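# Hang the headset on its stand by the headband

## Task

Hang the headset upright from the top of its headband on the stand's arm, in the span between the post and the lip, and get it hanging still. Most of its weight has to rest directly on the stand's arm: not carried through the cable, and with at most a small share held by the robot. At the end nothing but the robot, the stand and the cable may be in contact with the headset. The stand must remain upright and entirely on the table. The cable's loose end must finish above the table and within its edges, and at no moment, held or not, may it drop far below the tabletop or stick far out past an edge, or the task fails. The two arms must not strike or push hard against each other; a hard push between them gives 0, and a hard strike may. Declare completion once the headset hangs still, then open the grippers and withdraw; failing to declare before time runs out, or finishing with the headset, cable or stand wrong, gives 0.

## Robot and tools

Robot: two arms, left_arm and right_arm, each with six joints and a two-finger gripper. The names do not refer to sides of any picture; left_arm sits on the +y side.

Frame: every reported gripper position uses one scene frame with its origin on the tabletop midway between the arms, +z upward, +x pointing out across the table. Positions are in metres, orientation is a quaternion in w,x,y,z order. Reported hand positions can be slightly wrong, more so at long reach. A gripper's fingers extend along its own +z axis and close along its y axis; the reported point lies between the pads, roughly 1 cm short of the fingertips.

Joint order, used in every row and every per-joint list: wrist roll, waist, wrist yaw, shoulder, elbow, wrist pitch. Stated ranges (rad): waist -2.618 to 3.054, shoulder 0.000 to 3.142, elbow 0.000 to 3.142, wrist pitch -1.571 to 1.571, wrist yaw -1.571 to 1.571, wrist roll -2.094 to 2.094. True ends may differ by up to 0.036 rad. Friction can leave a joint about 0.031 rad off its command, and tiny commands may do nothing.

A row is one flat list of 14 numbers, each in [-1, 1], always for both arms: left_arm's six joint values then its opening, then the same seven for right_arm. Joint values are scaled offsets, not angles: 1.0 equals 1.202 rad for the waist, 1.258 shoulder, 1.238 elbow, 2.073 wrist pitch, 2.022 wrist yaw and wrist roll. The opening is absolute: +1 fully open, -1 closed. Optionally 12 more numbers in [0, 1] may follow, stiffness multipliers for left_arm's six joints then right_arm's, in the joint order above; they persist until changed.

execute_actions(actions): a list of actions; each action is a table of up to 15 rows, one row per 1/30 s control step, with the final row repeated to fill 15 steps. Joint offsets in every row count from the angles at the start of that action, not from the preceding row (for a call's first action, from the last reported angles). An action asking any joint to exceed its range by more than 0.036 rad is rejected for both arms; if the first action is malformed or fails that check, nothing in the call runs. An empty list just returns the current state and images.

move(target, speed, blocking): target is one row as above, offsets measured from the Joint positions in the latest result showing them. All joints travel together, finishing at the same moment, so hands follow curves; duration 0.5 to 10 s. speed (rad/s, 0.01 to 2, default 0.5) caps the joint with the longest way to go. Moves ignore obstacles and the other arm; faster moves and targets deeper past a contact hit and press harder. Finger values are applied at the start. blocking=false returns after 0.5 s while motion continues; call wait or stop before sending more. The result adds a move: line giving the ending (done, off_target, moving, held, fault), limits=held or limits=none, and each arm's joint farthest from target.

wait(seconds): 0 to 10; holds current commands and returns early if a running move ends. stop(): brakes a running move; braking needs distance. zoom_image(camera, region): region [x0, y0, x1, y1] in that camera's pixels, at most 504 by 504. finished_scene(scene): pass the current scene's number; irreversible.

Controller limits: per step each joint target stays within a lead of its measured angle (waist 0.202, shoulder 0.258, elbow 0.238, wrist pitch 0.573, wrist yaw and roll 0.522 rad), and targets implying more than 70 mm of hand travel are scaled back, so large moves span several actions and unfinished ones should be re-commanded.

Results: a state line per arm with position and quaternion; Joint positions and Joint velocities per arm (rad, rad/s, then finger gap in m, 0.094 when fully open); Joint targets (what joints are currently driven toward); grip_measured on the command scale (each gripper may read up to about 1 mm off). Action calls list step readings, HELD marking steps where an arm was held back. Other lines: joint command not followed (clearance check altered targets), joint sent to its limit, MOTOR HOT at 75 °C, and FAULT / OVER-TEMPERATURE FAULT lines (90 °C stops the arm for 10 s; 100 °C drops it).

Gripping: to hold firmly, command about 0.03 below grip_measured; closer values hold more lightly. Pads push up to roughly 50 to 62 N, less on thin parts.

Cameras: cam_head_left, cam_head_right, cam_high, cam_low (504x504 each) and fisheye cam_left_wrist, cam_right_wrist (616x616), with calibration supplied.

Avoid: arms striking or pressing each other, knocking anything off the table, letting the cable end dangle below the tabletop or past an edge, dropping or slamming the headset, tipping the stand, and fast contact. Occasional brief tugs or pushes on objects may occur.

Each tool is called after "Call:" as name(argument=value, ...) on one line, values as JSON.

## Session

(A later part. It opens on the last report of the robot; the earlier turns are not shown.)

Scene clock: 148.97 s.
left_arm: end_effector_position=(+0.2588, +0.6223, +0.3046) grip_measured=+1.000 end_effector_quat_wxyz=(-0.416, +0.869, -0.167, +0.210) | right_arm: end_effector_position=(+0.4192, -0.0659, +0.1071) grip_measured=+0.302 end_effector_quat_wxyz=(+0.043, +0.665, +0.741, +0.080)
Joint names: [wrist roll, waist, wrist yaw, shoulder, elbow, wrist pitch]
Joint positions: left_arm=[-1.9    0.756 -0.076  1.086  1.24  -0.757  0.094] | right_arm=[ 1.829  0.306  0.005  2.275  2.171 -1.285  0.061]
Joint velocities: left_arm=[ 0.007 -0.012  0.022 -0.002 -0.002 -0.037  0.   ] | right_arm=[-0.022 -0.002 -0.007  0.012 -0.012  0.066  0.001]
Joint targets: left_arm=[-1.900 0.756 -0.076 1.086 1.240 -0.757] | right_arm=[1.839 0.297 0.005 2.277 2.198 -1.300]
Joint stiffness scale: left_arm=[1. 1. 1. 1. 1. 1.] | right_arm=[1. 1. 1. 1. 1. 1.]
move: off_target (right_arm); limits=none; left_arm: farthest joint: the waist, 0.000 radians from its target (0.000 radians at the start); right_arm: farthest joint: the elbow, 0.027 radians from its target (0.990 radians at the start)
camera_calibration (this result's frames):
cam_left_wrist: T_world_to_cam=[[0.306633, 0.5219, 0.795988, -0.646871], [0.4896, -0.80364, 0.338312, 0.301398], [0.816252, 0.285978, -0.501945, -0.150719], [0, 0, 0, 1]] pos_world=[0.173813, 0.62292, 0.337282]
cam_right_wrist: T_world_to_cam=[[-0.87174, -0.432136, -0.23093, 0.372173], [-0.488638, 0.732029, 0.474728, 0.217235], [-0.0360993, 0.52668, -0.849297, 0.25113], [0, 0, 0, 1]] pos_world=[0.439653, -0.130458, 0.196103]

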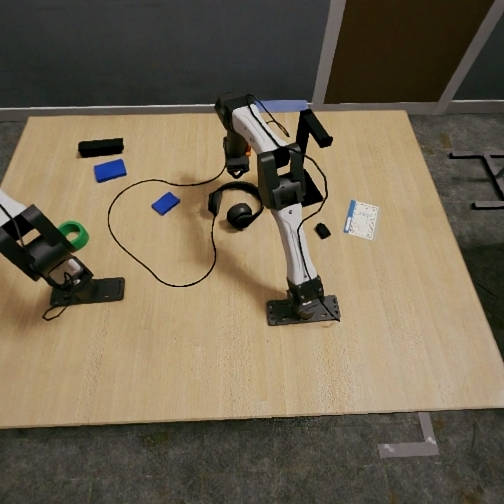

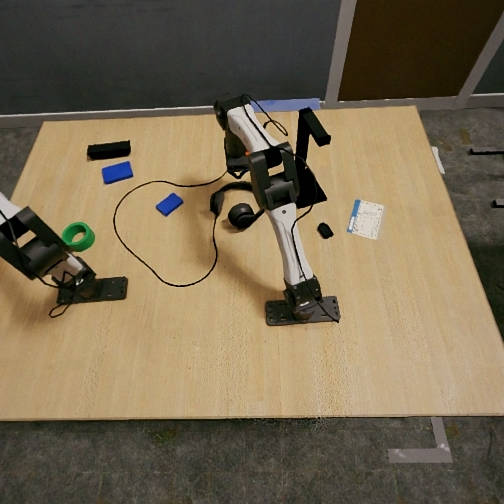

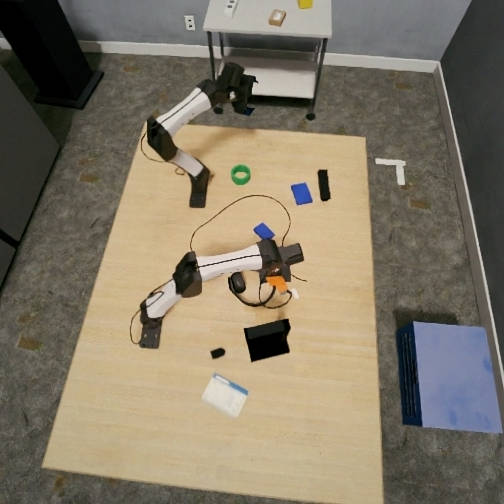

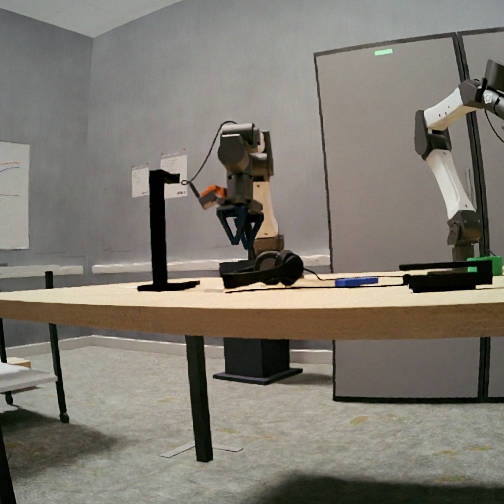

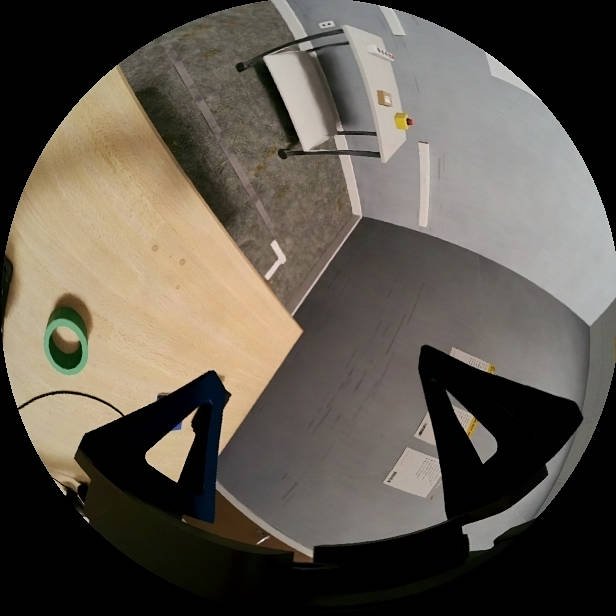

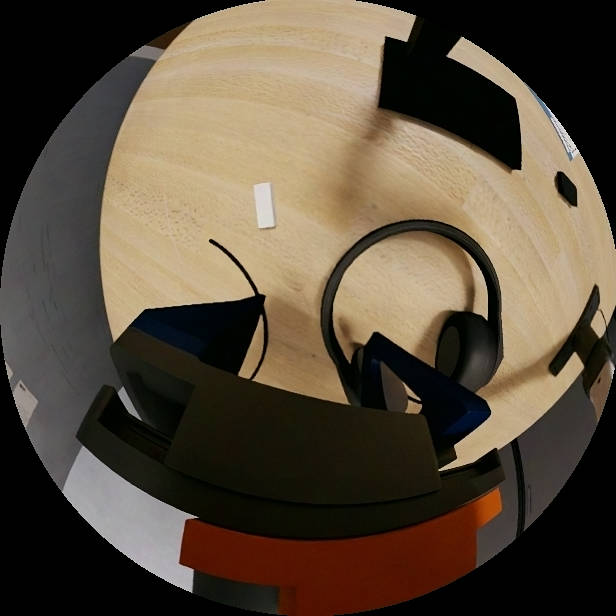

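Call:
move(target=[0,0,0,0,0,0,1,0,-0.03,0,-0.054,-0.249,0.105,0.3])

Scene clock: 157.17 s.
left_arm: end_effector_position=(+0.2588, +0.6223, +0.3046) grip_measured=+1.000 end_effector_quat_wxyz=(-0.416, +0.869, -0.167, +0.210) | right_arm: end_effector_position=(+0.4052, -0.0836, +0.0514) grip_measured=+0.302 end_effector_quat_wxyz=(+0.034, +0.676, +0.734, +0.059)
Joint names: [wrist roll, waist, wrist yaw, shoulder, elbow, wrist pitch]
Joint positions: left_arm=[-1.9    0.756 -0.076  1.086  1.24  -0.757  0.094] | right_arm=[ 1.83   0.281  0.005  2.23   1.883 -1.086  0.061]
Joint velocities: left_arm=[ 0.051 -0.017  0.022  0.002 -0.002 -0.022  0.   ] | right_arm=[ 0.037 -0.012 -0.037 -0.007  0.012 -0.037 -0.   ]
Joint targets: left_arm=[-1.900 0.756 -0.076 1.086 1.240 -0.757] | right_arm=[1.829 0.270 0.005 2.207 1.863 -1.068]
Joint stiffness scale: left_arm=[1. 1. 1. 1. 1. 1.] | right_arm=[1. 1. 1. 1. 1. 1.]
move: off_target (right_arm); limits=none; left_arm: farthest joint: the waist, 0.000 radians from its target (0.000 radians at the start); right_arm: farthest joint: the shoulder, 0.023 radians from its target (0.068 radians at the start)
camera_calibration (this result's frames):
cam_left_wrist: T_world_to_cam=[[0.306633, 0.5219, 0.795988, -0.646871], [0.4896, -0.80364, 0.338312, 0.301398], [0.816252, 0.285978, -0.501945, -0.150719], [0, 0, 0, 1]] pos_world=[0.173813, 0.62292, 0.337282]
cam_right_wrist: T_world_to_cam=[[-0.891369, -0.412853, -0.187117, 0.346814], [-0.449445, 0.751441, 0.483048, 0.235188], [-0.0588203, 0.514673, -0.855366, 0.22113], [0, 0, 0, 1]] pos_world=[0.42785, -0.147357, 0.140435]

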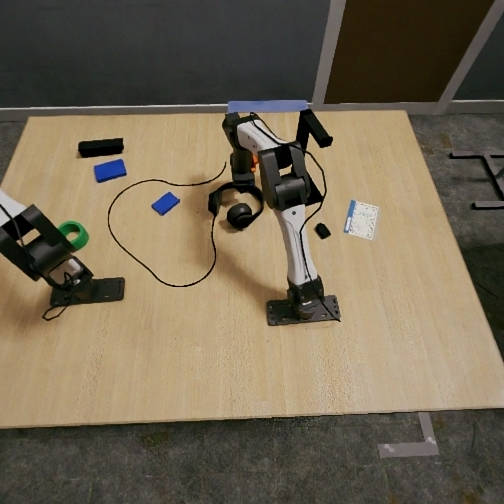

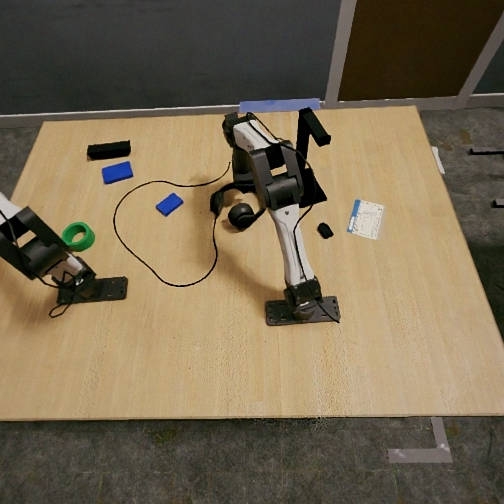

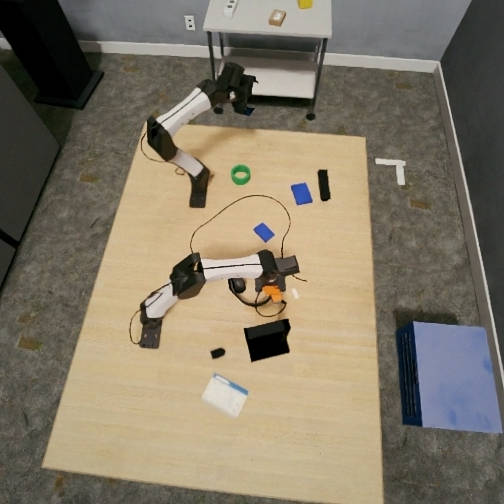

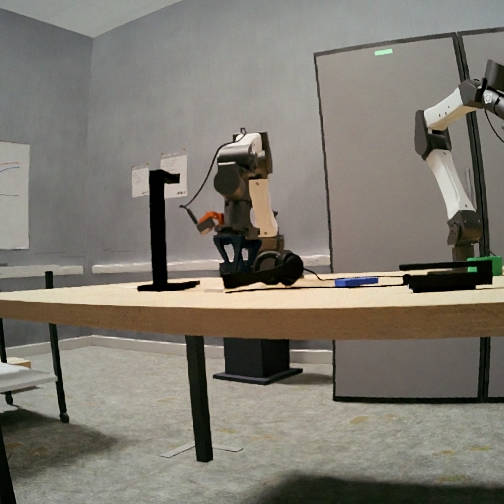

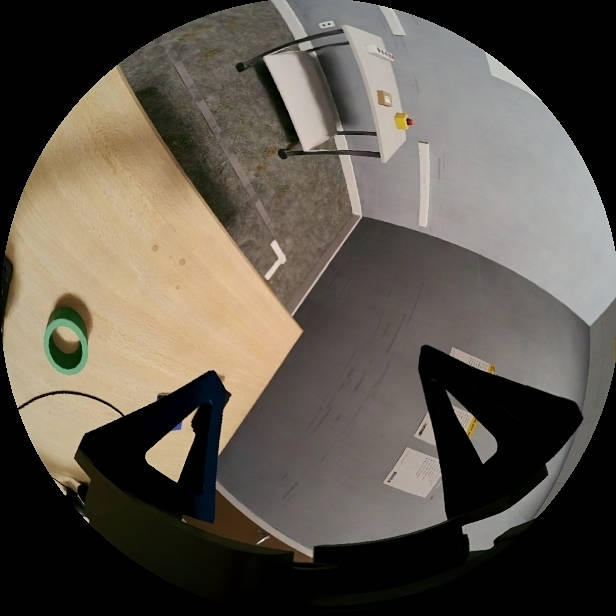

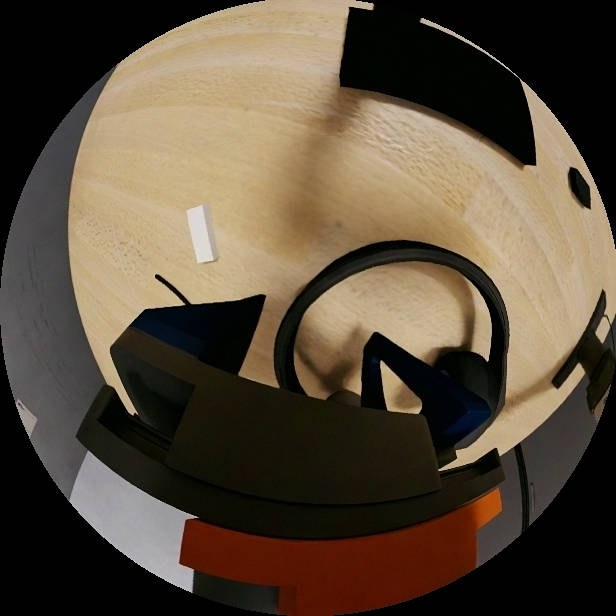

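Call:
move(target=[0,0,0,0,0,0,1,0,0.035,0,0.055,0,0.055,0.3], speed=0.3)

Scene clock: 171.60 s.
left_arm: end_effector_position=(+0.2588, +0.6223, +0.3046) grip_measured=+1.000 end_effector_quat_wxyz=(-0.416, +0.869, -0.167, +0.210) | right_arm: end_effector_position=(+0.4166, -0.0623, +0.0247) grip_measured=+0.302 end_effector_quat_wxyz=(+0.039, +0.663, +0.744, +0.073)
Joint names: [wrist roll, waist, wrist yaw, shoulder, elbow, wrist pitch]
Joint positions: left_arm=[-1.9    0.756 -0.076  1.086  1.24  -0.757  0.094] | right_arm=[ 1.83   0.315  0.005  2.297  1.883 -0.991  0.061]
Joint velocities: left_arm=[-0.051  0.002 -0.051 -0.012  0.002 -0.007  0.   ] | right_arm=[ 0.037 -0.007 -0.007 -0.017 -0.007  0.022 -0.   ]
Joint targets: left_arm=[-1.900 0.756 -0.076 1.086 1.240 -0.757] | right_arm=[1.830 0.324 0.005 2.300 1.883 -0.972]
Joint stiffness scale: left_arm=[1. 1. 1. 1. 1. 1.] | right_arm=[1. 1. 1. 1. 1. 1.]
move: done; limits=none; left_arm: farthest joint: the waist, 0.000 radians from its target (0.000 radians at the start); right_arm: farthest joint: the wrist pitch, 0.019 radians from its target (0.114 radians at the start)
camera_calibration (this result's frames):
cam_left_wrist: T_world_to_cam=[[0.306633, 0.5219, 0.795988, -0.646871], [0.4896, -0.80364, 0.338312, 0.301398], [0.816252, 0.285978, -0.501945, -0.150719], [0, 0, 0, 1]] pos_world=[0.173813, 0.62292, 0.337282]
cam_right_wrist: T_world_to_cam=[[-0.871658, -0.440428, -0.215024, 0.351488], [-0.487203, 0.73089, 0.477947, 0.251768], [-0.0533422, 0.521367, -0.851664, 0.18604], [0, 0, 0, 1]] pos_world=[0.438963, -0.126204, 0.11369]

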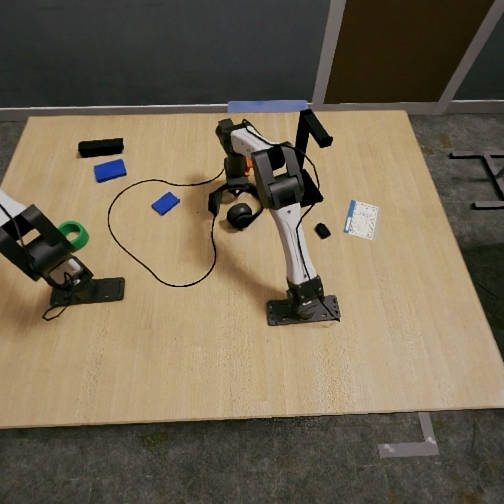

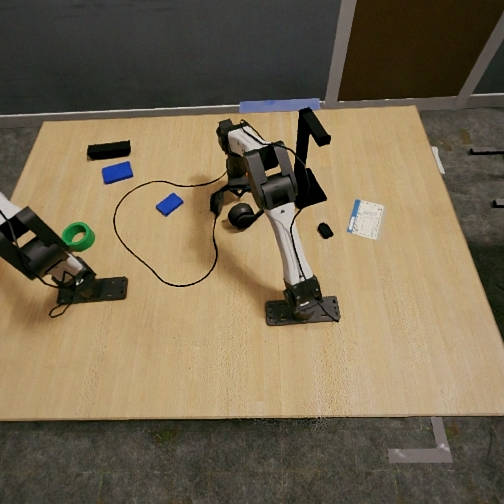

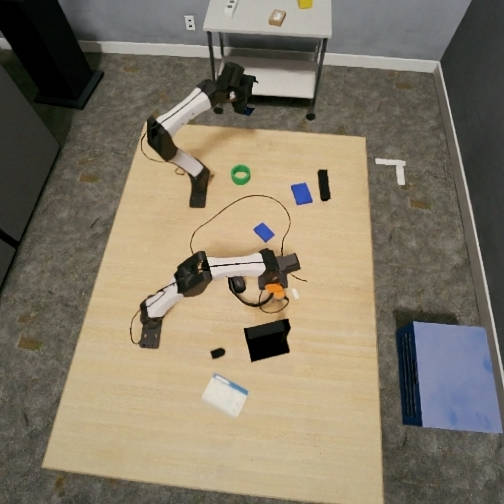

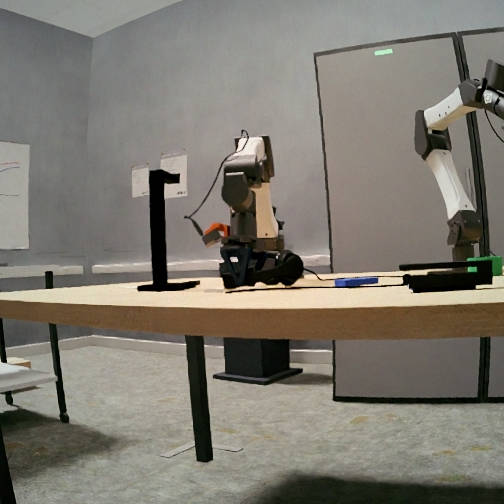

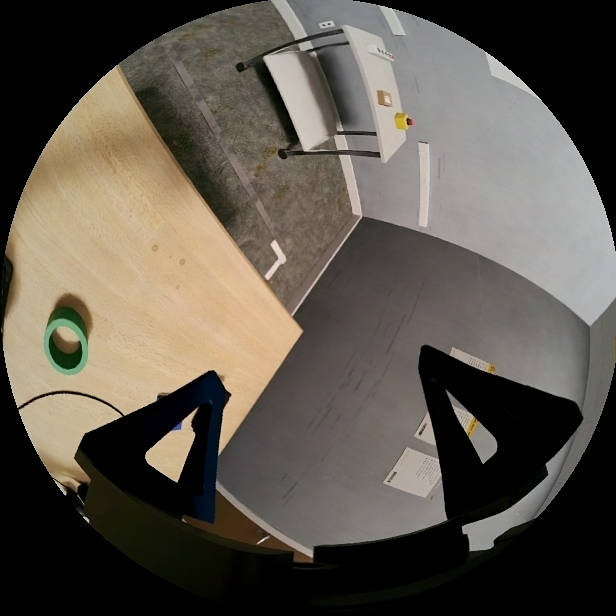

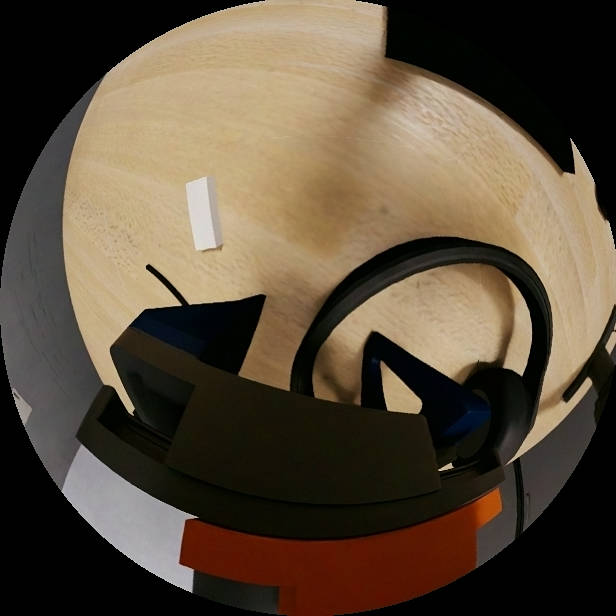

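Call:
execute_actions(actions=[[[0,0,0,0,0,0,1,0,0,0,0,0,0,-0.3]],[[0,0,0,0,0,0,1,0,0,0,0,0,0,-0.95]],[[0,0,0,0,0,0,1,0,0,0,0,0,0,-0.95]]])

Call:
move(target=[0,0,0,0,0,0,1,0,0.08,0,-0.33,-0.08,-0.12,-0.95])

Call:
move(target=[0,0,0,0,0,0,1,-0.515,0,0,-0.3,-0.2,0,-0.95], speed=0.7)

Scene clock: 187.60 s.
left_arm: end_effector_position=(+0.2588, +0.6223, +0.3046) grip_measured=+1.000 end_effector_quat_wxyz=(-0.416, +0.869, -0.167, +0.210) | right_arm: end_effector_position=(+0.4117, -0.0629, +0.0280) grip_measured=-0.784 end_effector_quat_wxyz=(+0.033, +0.663, +0.745, +0.068)
Joint names: [wrist roll, waist, wrist yaw, shoulder, elbow, wrist pitch]
Joint positions: left_arm=[-1.9    0.756 -0.076  1.086  1.24  -0.757  0.094] | right_arm=[ 1.83   0.315 -0.003  2.288  1.883 -1.014  0.01 ]
Joint velocities: left_arm=[-0.022  0.007  0.066 -0.007 -0.022 -0.022  0.   ] | right_arm=[ 0.081  0.007 -0.007 -0.007  0.002  0.037 -0.001]
Joint targets: left_arm=[-1.900 0.756 -0.076 1.086 1.240 -0.757] | right_arm=[1.830 0.315 0.001 2.288 1.883 -1.006]
Joint stiffness scale: left_arm=[1. 1. 1. 1. 1. 1.] | right_arm=[1. 1. 1. 1. 1. 1.]
Step readings (joint positions; steps 1 to 15: 1st action; 16 to 30: 2nd action; 31 to 45: 3rd action):
0: left_arm=[-1.900 0.756 -0.076 1.086 1.240 -0.757] | right_arm=[1.830 0.315 0.005 2.297 1.883 -0.991]
1: left_arm=[-1.900 0.756 -0.076 1.086 1.240 -0.757] | right_arm=[1.830 0.315 0.005 2.297 1.883 -0.991]
2: left_arm=[-1.900 0.756 -0.076 1.086 1.240 -0.757] | right_arm=[1.830 0.315 0.005 2.297 1.883 -0.991]
4: left_arm=[-1.900 0.756 -0.076 1.086 1.240 -0.757] | right_arm=[1.830 0.315 0.005 2.297 1.883 -0.991]
8: left_arm=[-1.900 0.756 -0.076 1.086 1.240 -0.757] | right_arm=[1.830 0.315 0.005 2.297 1.883 -0.991]
15: left_arm=[-1.900 0.756 -0.076 1.086 1.240 -0.757] | right_arm=[1.830 0.315 0.005 2.297 1.883 -0.991]
16: left_arm=[-1.900 0.756 -0.076 1.086 1.240 -0.757] | right_arm=[1.830 0.315 0.005 2.297 1.883 -0.991]
17: left_arm=[-1.900 0.756 -0.076 1.086 1.240 -0.757] | right_arm=[1.830 0.315 0.006 2.297 1.883 -0.990]
19: left_arm=[-1.900 0.756 -0.076 1.086 1.240 -0.757] | right_arm=[1.830 0.315 0.002 2.291 1.883 -1.002]
23: left_arm=[-1.900 0.756 -0.076 1.086 1.240 -0.757] | right_arm=[1.830 0.315 0.001 2.288 1.883 -1.005]
30: left_arm=[-1.900 0.756 -0.076 1.086 1.240 -0.757] | right_arm=[1.830 0.315 0.001 2.288 1.883 -1.006]
31: left_arm=[-1.900 0.756 -0.076 1.086 1.240 -0.757] | right_arm=[1.830 0.315 0.001 2.288 1.883 -1.007]
32: left_arm=[-1.900 0.756 -0.076 1.086 1.240 -0.757] | right_arm=[1.830 0.315 0.000 2.288 1.883 -1.008]
34: left_arm=[-1.900 0.756 -0.076 1.086 1.240 -0.757] | right_arm=[1.830 0.315 -0.001 2.288 1.883 -1.012]
38: left_arm=[-1.900 0.756 -0.076 1.086 1.240 -0.757] | right_arm=[1.830 0.315 -0.003 2.288 1.883 -1.014]
45: Joint positions above
camera_calibration (this result's frames):
cam_left_wrist: T_world_to_cam=[[0.306633, 0.5219, 0.795988, -0.646871], [0.4896, -0.80364, 0.338312, 0.301398], [0.816252, 0.285978, -0.501945, -0.150719], [0, 0, 0, 1]] pos_world=[0.173813, 0.62292, 0.337282]
cam_right_wrist: T_world_to_cam=[[-0.874368, -0.441088, -0.202293, 0.348407], [-0.480611, 0.729555, 0.486584, 0.245181], [-0.0670424, 0.522677, -0.849891, 0.194601], [0, 0, 0, 1]] pos_world=[0.435519, -0.126908, 0.116569]

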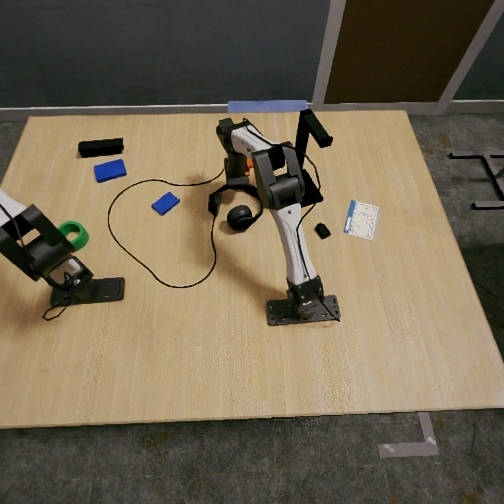

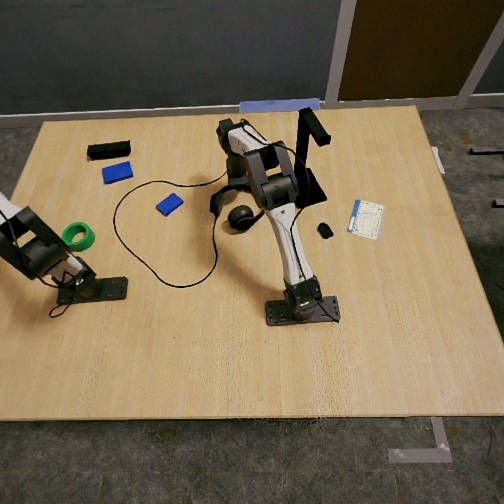

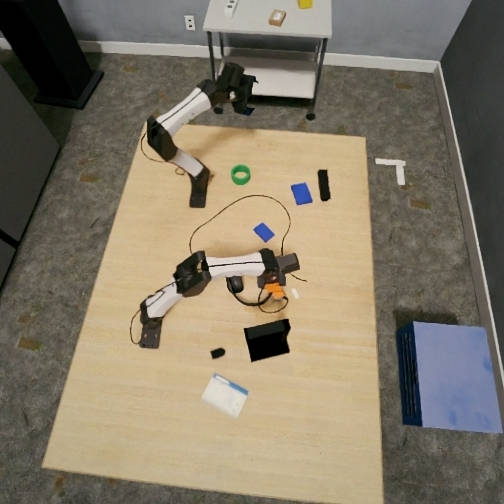

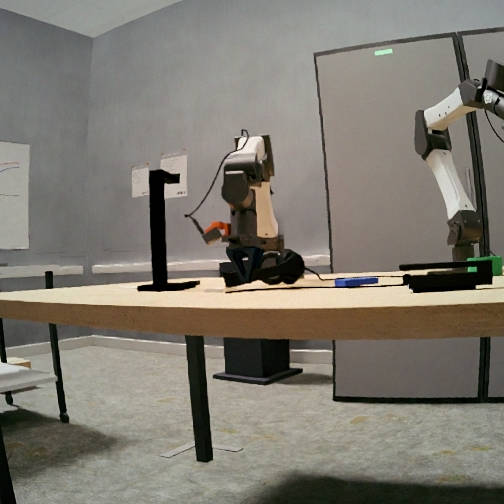

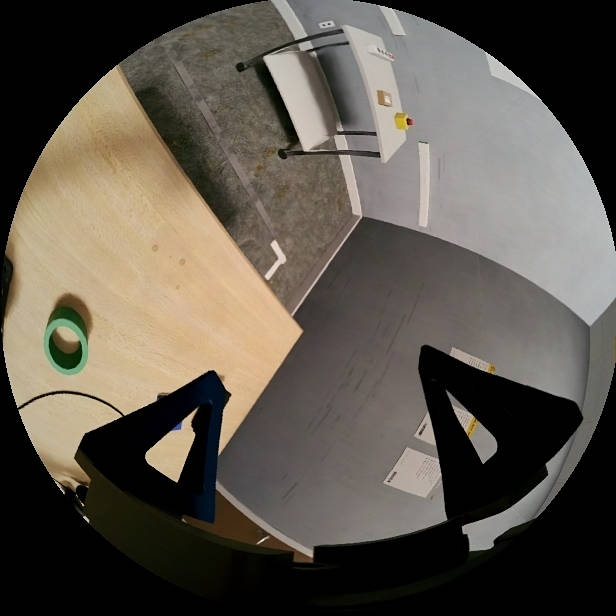

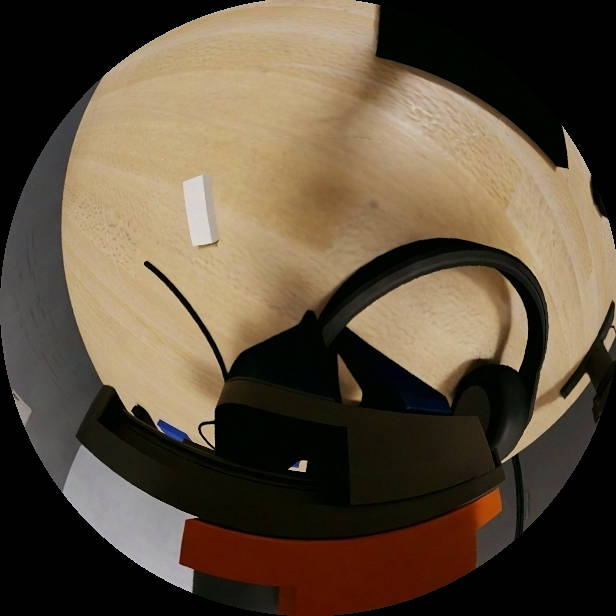

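Scene clock: 189.03 s.
left_arm: end_effector_position=(+0.2588, +0.6223, +0.3046) grip_measured=+1.000 end_effector_quat_wxyz=(-0.416, +0.869, -0.167, +0.210) | right_arm: end_effector_position=(+0.3345, -0.0566, +0.1662) grip_measured=-0.834 end_effector_quat_wxyz=(+0.052, +0.628, +0.769, +0.113)
Joint names: [wrist roll, waist, wrist yaw, shoulder, elbow, wrist pitch]
Joint positions: left_arm=[-1.9    0.756 -0.076  1.086  1.24  -0.757  0.094] | right_arm=[ 1.83   0.4    0.002  1.886  1.805 -1.241  0.008]
Joint velocities: left_arm=[ 0.007  0.002 -0.037 -0.002 -0.012 -0.022  0.   ] | right_arm=[ 0.037  0.007 -0.022 -0.002  0.002  0.007 -0.   ]
Joint targets: left_arm=[-1.900 0.756 -0.076 1.086 1.240 -0.757] | right_arm=[1.830 0.411 -0.003 1.873 1.784 -1.263]
Joint stiffness scale: left_arm=[1. 1. 1. 1. 1. 1.] | right_arm=[1. 1. 1. 1. 1. 1.]
move: off_target (right_arm); limits=none; left_arm: farthest joint: the waist, 0.000 radians from its target (0.000 radians at the start); right_arm: farthest joint: the wrist pitch, 0.022 radians from its target (0.249 radians at the start)
camera_calibration (this result's frames):
cam_left_wrist: T_world_to_cam=[[0.306633, 0.5219, 0.795988, -0.646871], [0.4896, -0.80364, 0.338312, 0.301398], [0.816252, 0.285978, -0.501945, -0.150719], [0, 0, 0, 1]] pos_world=[0.173813, 0.62292, 0.337282]
cam_right_wrist: T_world_to_cam=[[-0.811984, -0.503241, -0.295687, 0.302783], [-0.582585, 0.667747, 0.463366, 0.170662], [-0.0357404, 0.548509, -0.835381, 0.292137], [0, 0, 0, 1]] pos_world=[0.355721, -0.121826, 0.254495]

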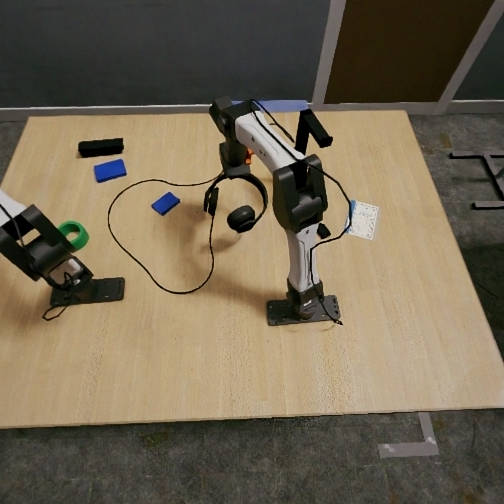

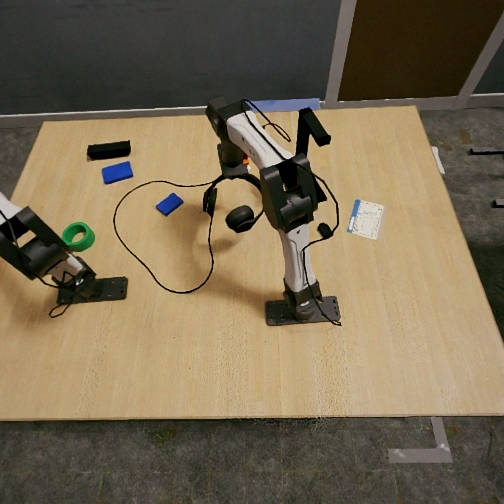

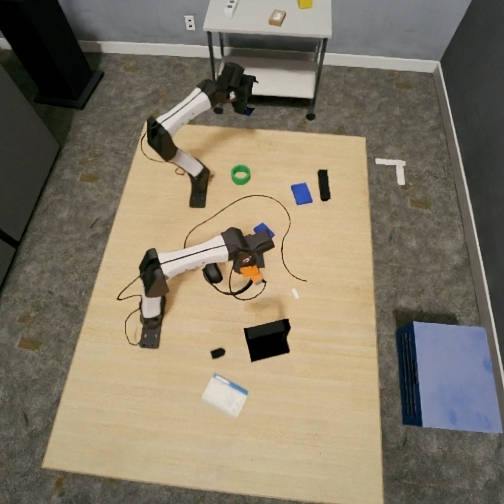

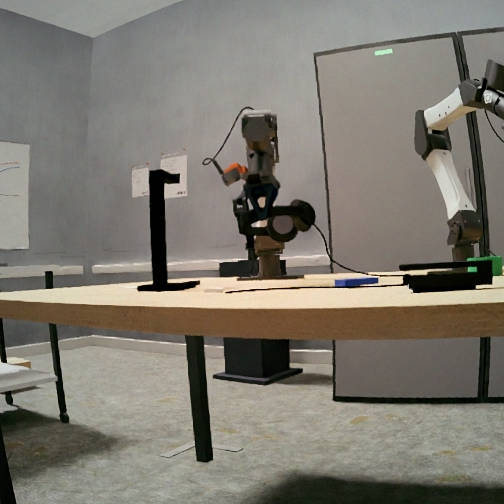

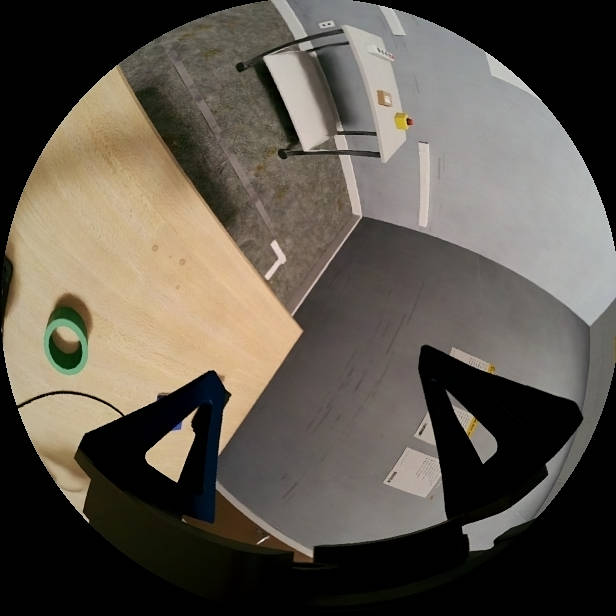

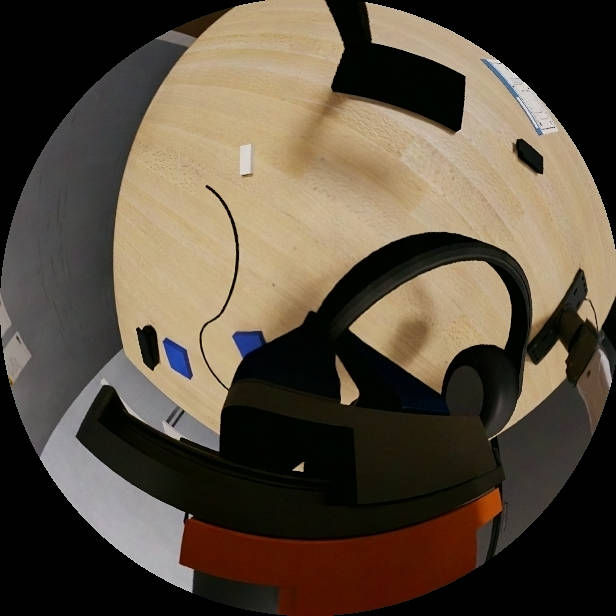

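Scene clock: 191.37 s.
left_arm: end_effector_position=(+0.2588, +0.6223, +0.3046) grip_measured=+1.000 end_effector_quat_wxyz=(-0.416, +0.869, -0.167, +0.210) | right_arm: end_effector_position=(+0.2713, -0.0872, +0.2193) grip_measured=-0.834 end_effector_quat_wxyz=(+0.150, +0.167, +0.968, +0.111)
Joint names: [wrist roll, waist, wrist yaw, shoulder, elbow, wrist pitch]
Joint positions: left_arm=[-1.9    0.756 -0.076  1.086  1.24  -0.757  0.094] | right_arm=[ 0.802  0.4   -0.002  1.528  1.572 -1.239  0.008]
Joint velocities: left_arm=[-0.022  0.002 -0.022 -0.037 -0.012 -0.037  0.   ] | right_arm=[-0.066  0.007  0.095 -0.007  0.002  0.007  0.001]
Joint targets: left_arm=[-1.900 0.756 -0.076 1.086 1.240 -0.757] | right_arm=[0.788 0.400 0.002 1.508 1.557 -1.241]
Joint stiffness scale: left_arm=[1. 1. 1. 1. 1. 1.] | right_arm=[1. 1. 1. 1. 1. 1.]
move: done; limits=none; left_arm: farthest joint: the waist, 0.000 radians from its target (0.000 radians at the start); right_arm: farthest joint: the shoulder, 0.020 radians from its target (0.377 radians at the start)
camera_calibration (this result's frames):
cam_left_wrist: T_world_to_cam=[[0.306633, 0.5219, 0.795988, -0.646871], [0.4896, -0.80364, 0.338312, 0.301398], [0.816252, 0.285978, -0.501945, -0.150719], [0, 0, 0, 1]] pos_world=[0.173813, 0.62292, 0.337282]
cam_right_wrist: T_world_to_cam=[[0.0526101, -0.976117, -0.210781, -0.0426969], [-0.978902, -0.0921424, 0.182377, 0.2326], [-0.197443, 0.196739, -0.96037, 0.39166], [0, 0, 0, 1]] pos_world=[0.307269, -0.0972997, 0.324718]

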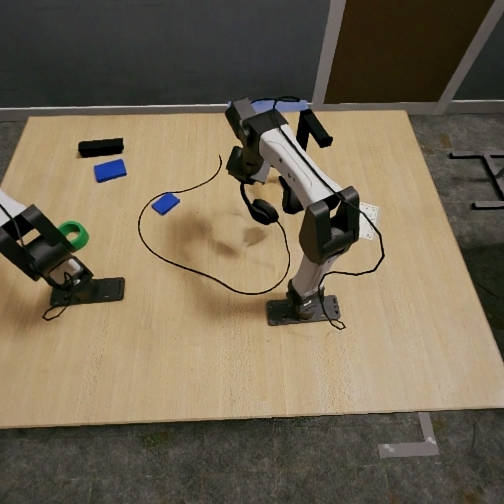

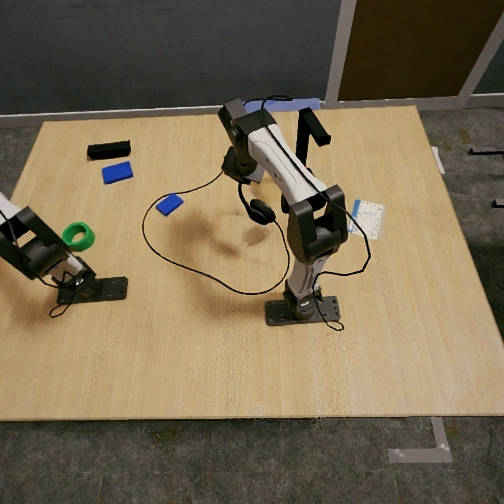

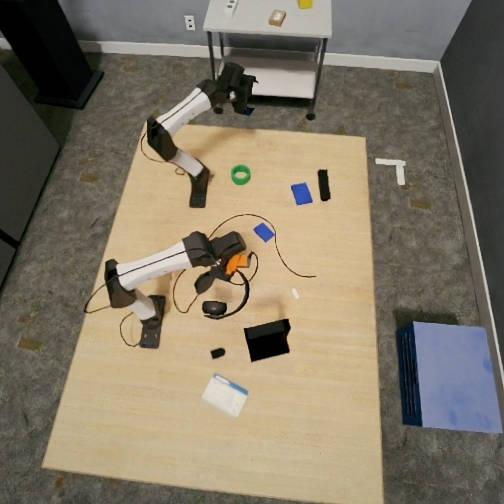

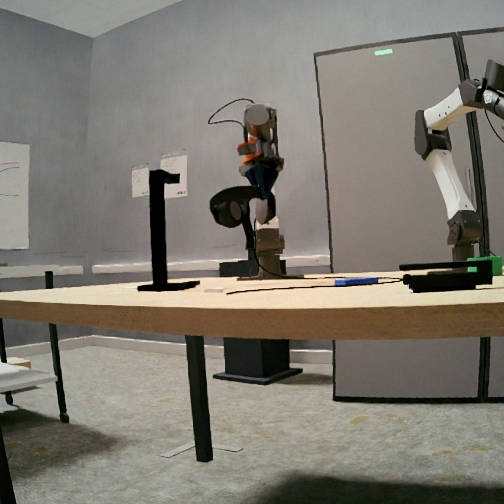

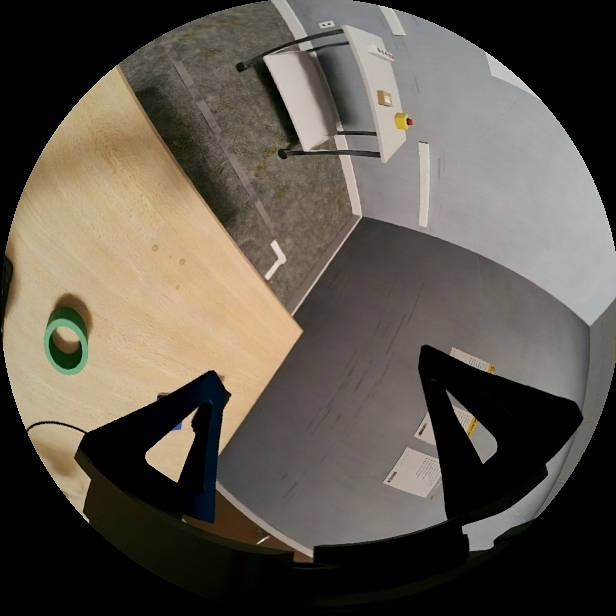

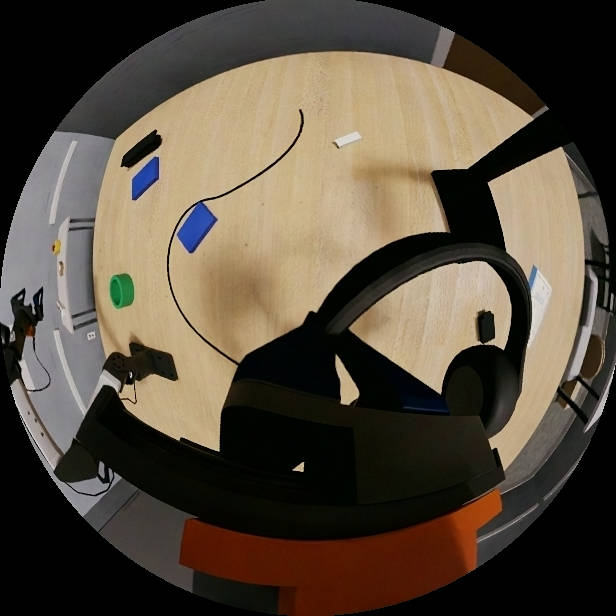

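Call:
move(target=[0,0,0,0,0,0,1,0,0.1,0,-0.69,-0.77,0.665,-0.95], speed=0.7)

Scene clock: 199.63 s.
left_arm: end_effector_position=(+0.2588, +0.6223, +0.3046) grip_measured=+1.000 end_effector_quat_wxyz=(-0.416, +0.869, -0.167, +0.210) | right_arm: end_effector_position=(+0.2256, -0.0728, +0.3314) grip_measured=-0.834 end_effector_quat_wxyz=(+0.552, +0.081, +0.696, +0.453)
Joint names: [wrist roll, waist, wrist yaw, shoulder, elbow, wrist pitch]
Joint positions: left_arm=[-1.9    0.756 -0.076  1.086  1.24  -0.757  0.094] | right_arm=[ 0.803  0.506 -0.005  0.681  0.629  0.07   0.008]
Joint velocities: left_arm=[ 0.066 -0.002  0.022  0.012  0.002 -0.007  0.   ] | right_arm=[-0.007 -0.002 -0.022  0.012  0.007 -0.051  0.   ]
Joint targets: left_arm=[-1.900 0.756 -0.076 1.086 1.240 -0.757] | right_arm=[0.802 0.520 -0.002 0.660 0.619 0.139]
Joint stiffness scale: left_arm=[1. 1. 1. 1. 1. 1.] | right_arm=[1. 1. 1. 1. 1. 1.]
move: off_target (right_arm); limits=none; left_arm: farthest joint: the waist, 0.000 radians from its target (0.000 radians at the start); right_arm: farthest joint: the wrist pitch, 0.069 radians from its target (1.379 radians at the start)
camera_calibration (this result's frames):
cam_left_wrist: T_world_to_cam=[[0.306633, 0.5219, 0.795988, -0.646871], [0.4896, -0.80364, 0.338312, 0.301398], [0.816252, 0.285978, -0.501945, -0.150719], [0, 0, 0, 1]] pos_world=[0.173813, 0.62292, 0.337282]
cam_right_wrist: T_world_to_cam=[[0.536828, -0.722089, -0.436353, -0.0185348], [-0.604533, 0.0315577, -0.795955, 0.417503], [0.58852, 0.69108, -0.419585, 0.16688], [0, 0, 0, 1]] pos_world=[0.164132, -0.141887, 0.394247]

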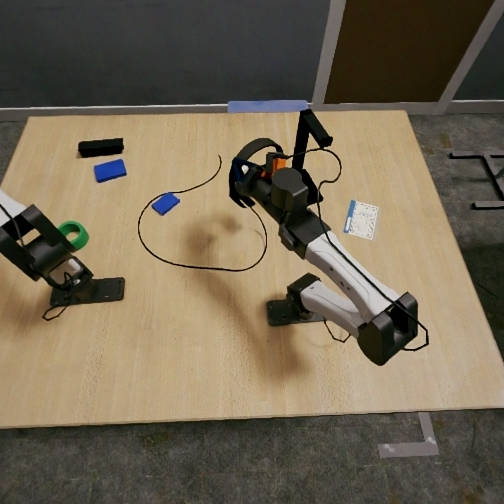

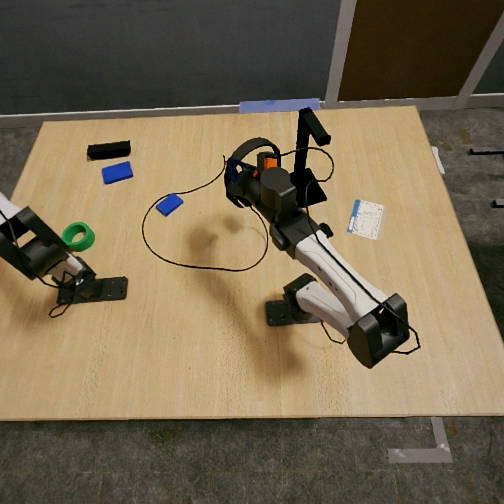

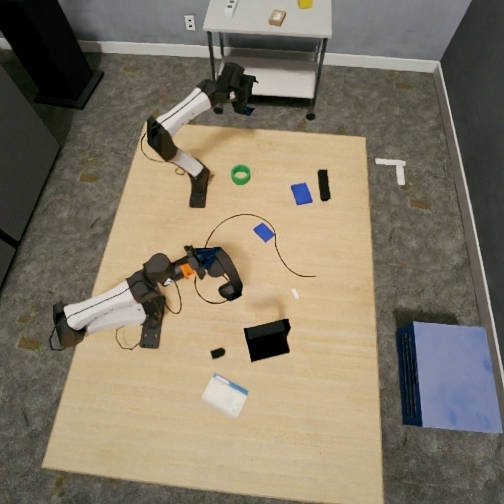

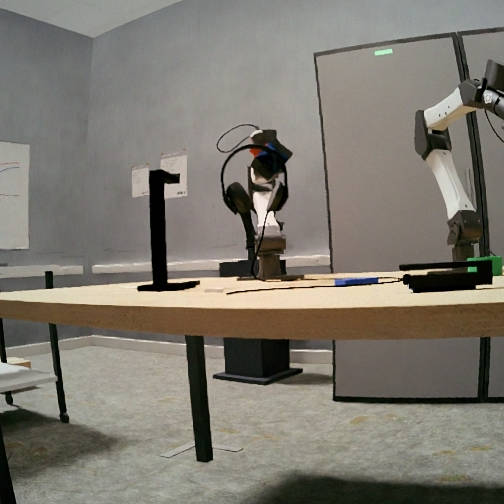

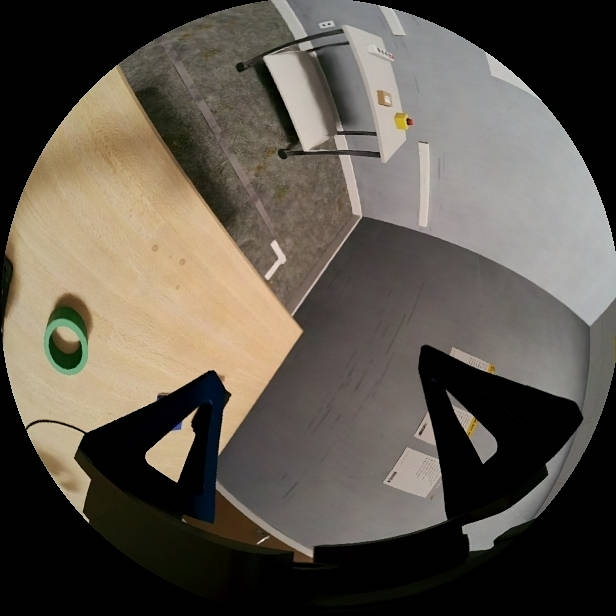

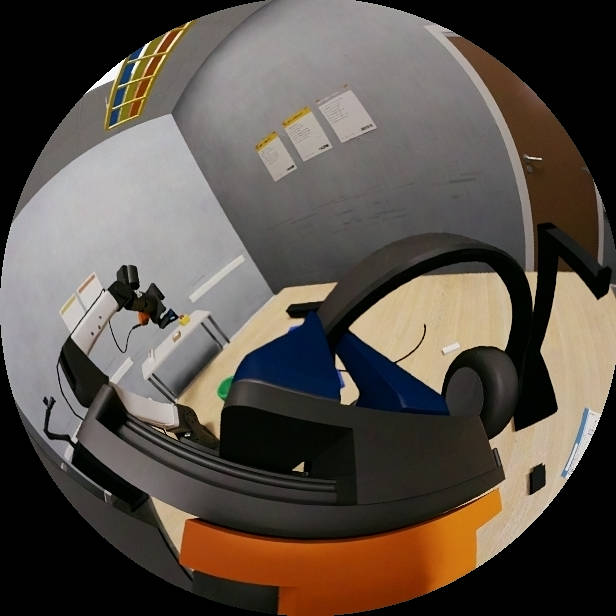

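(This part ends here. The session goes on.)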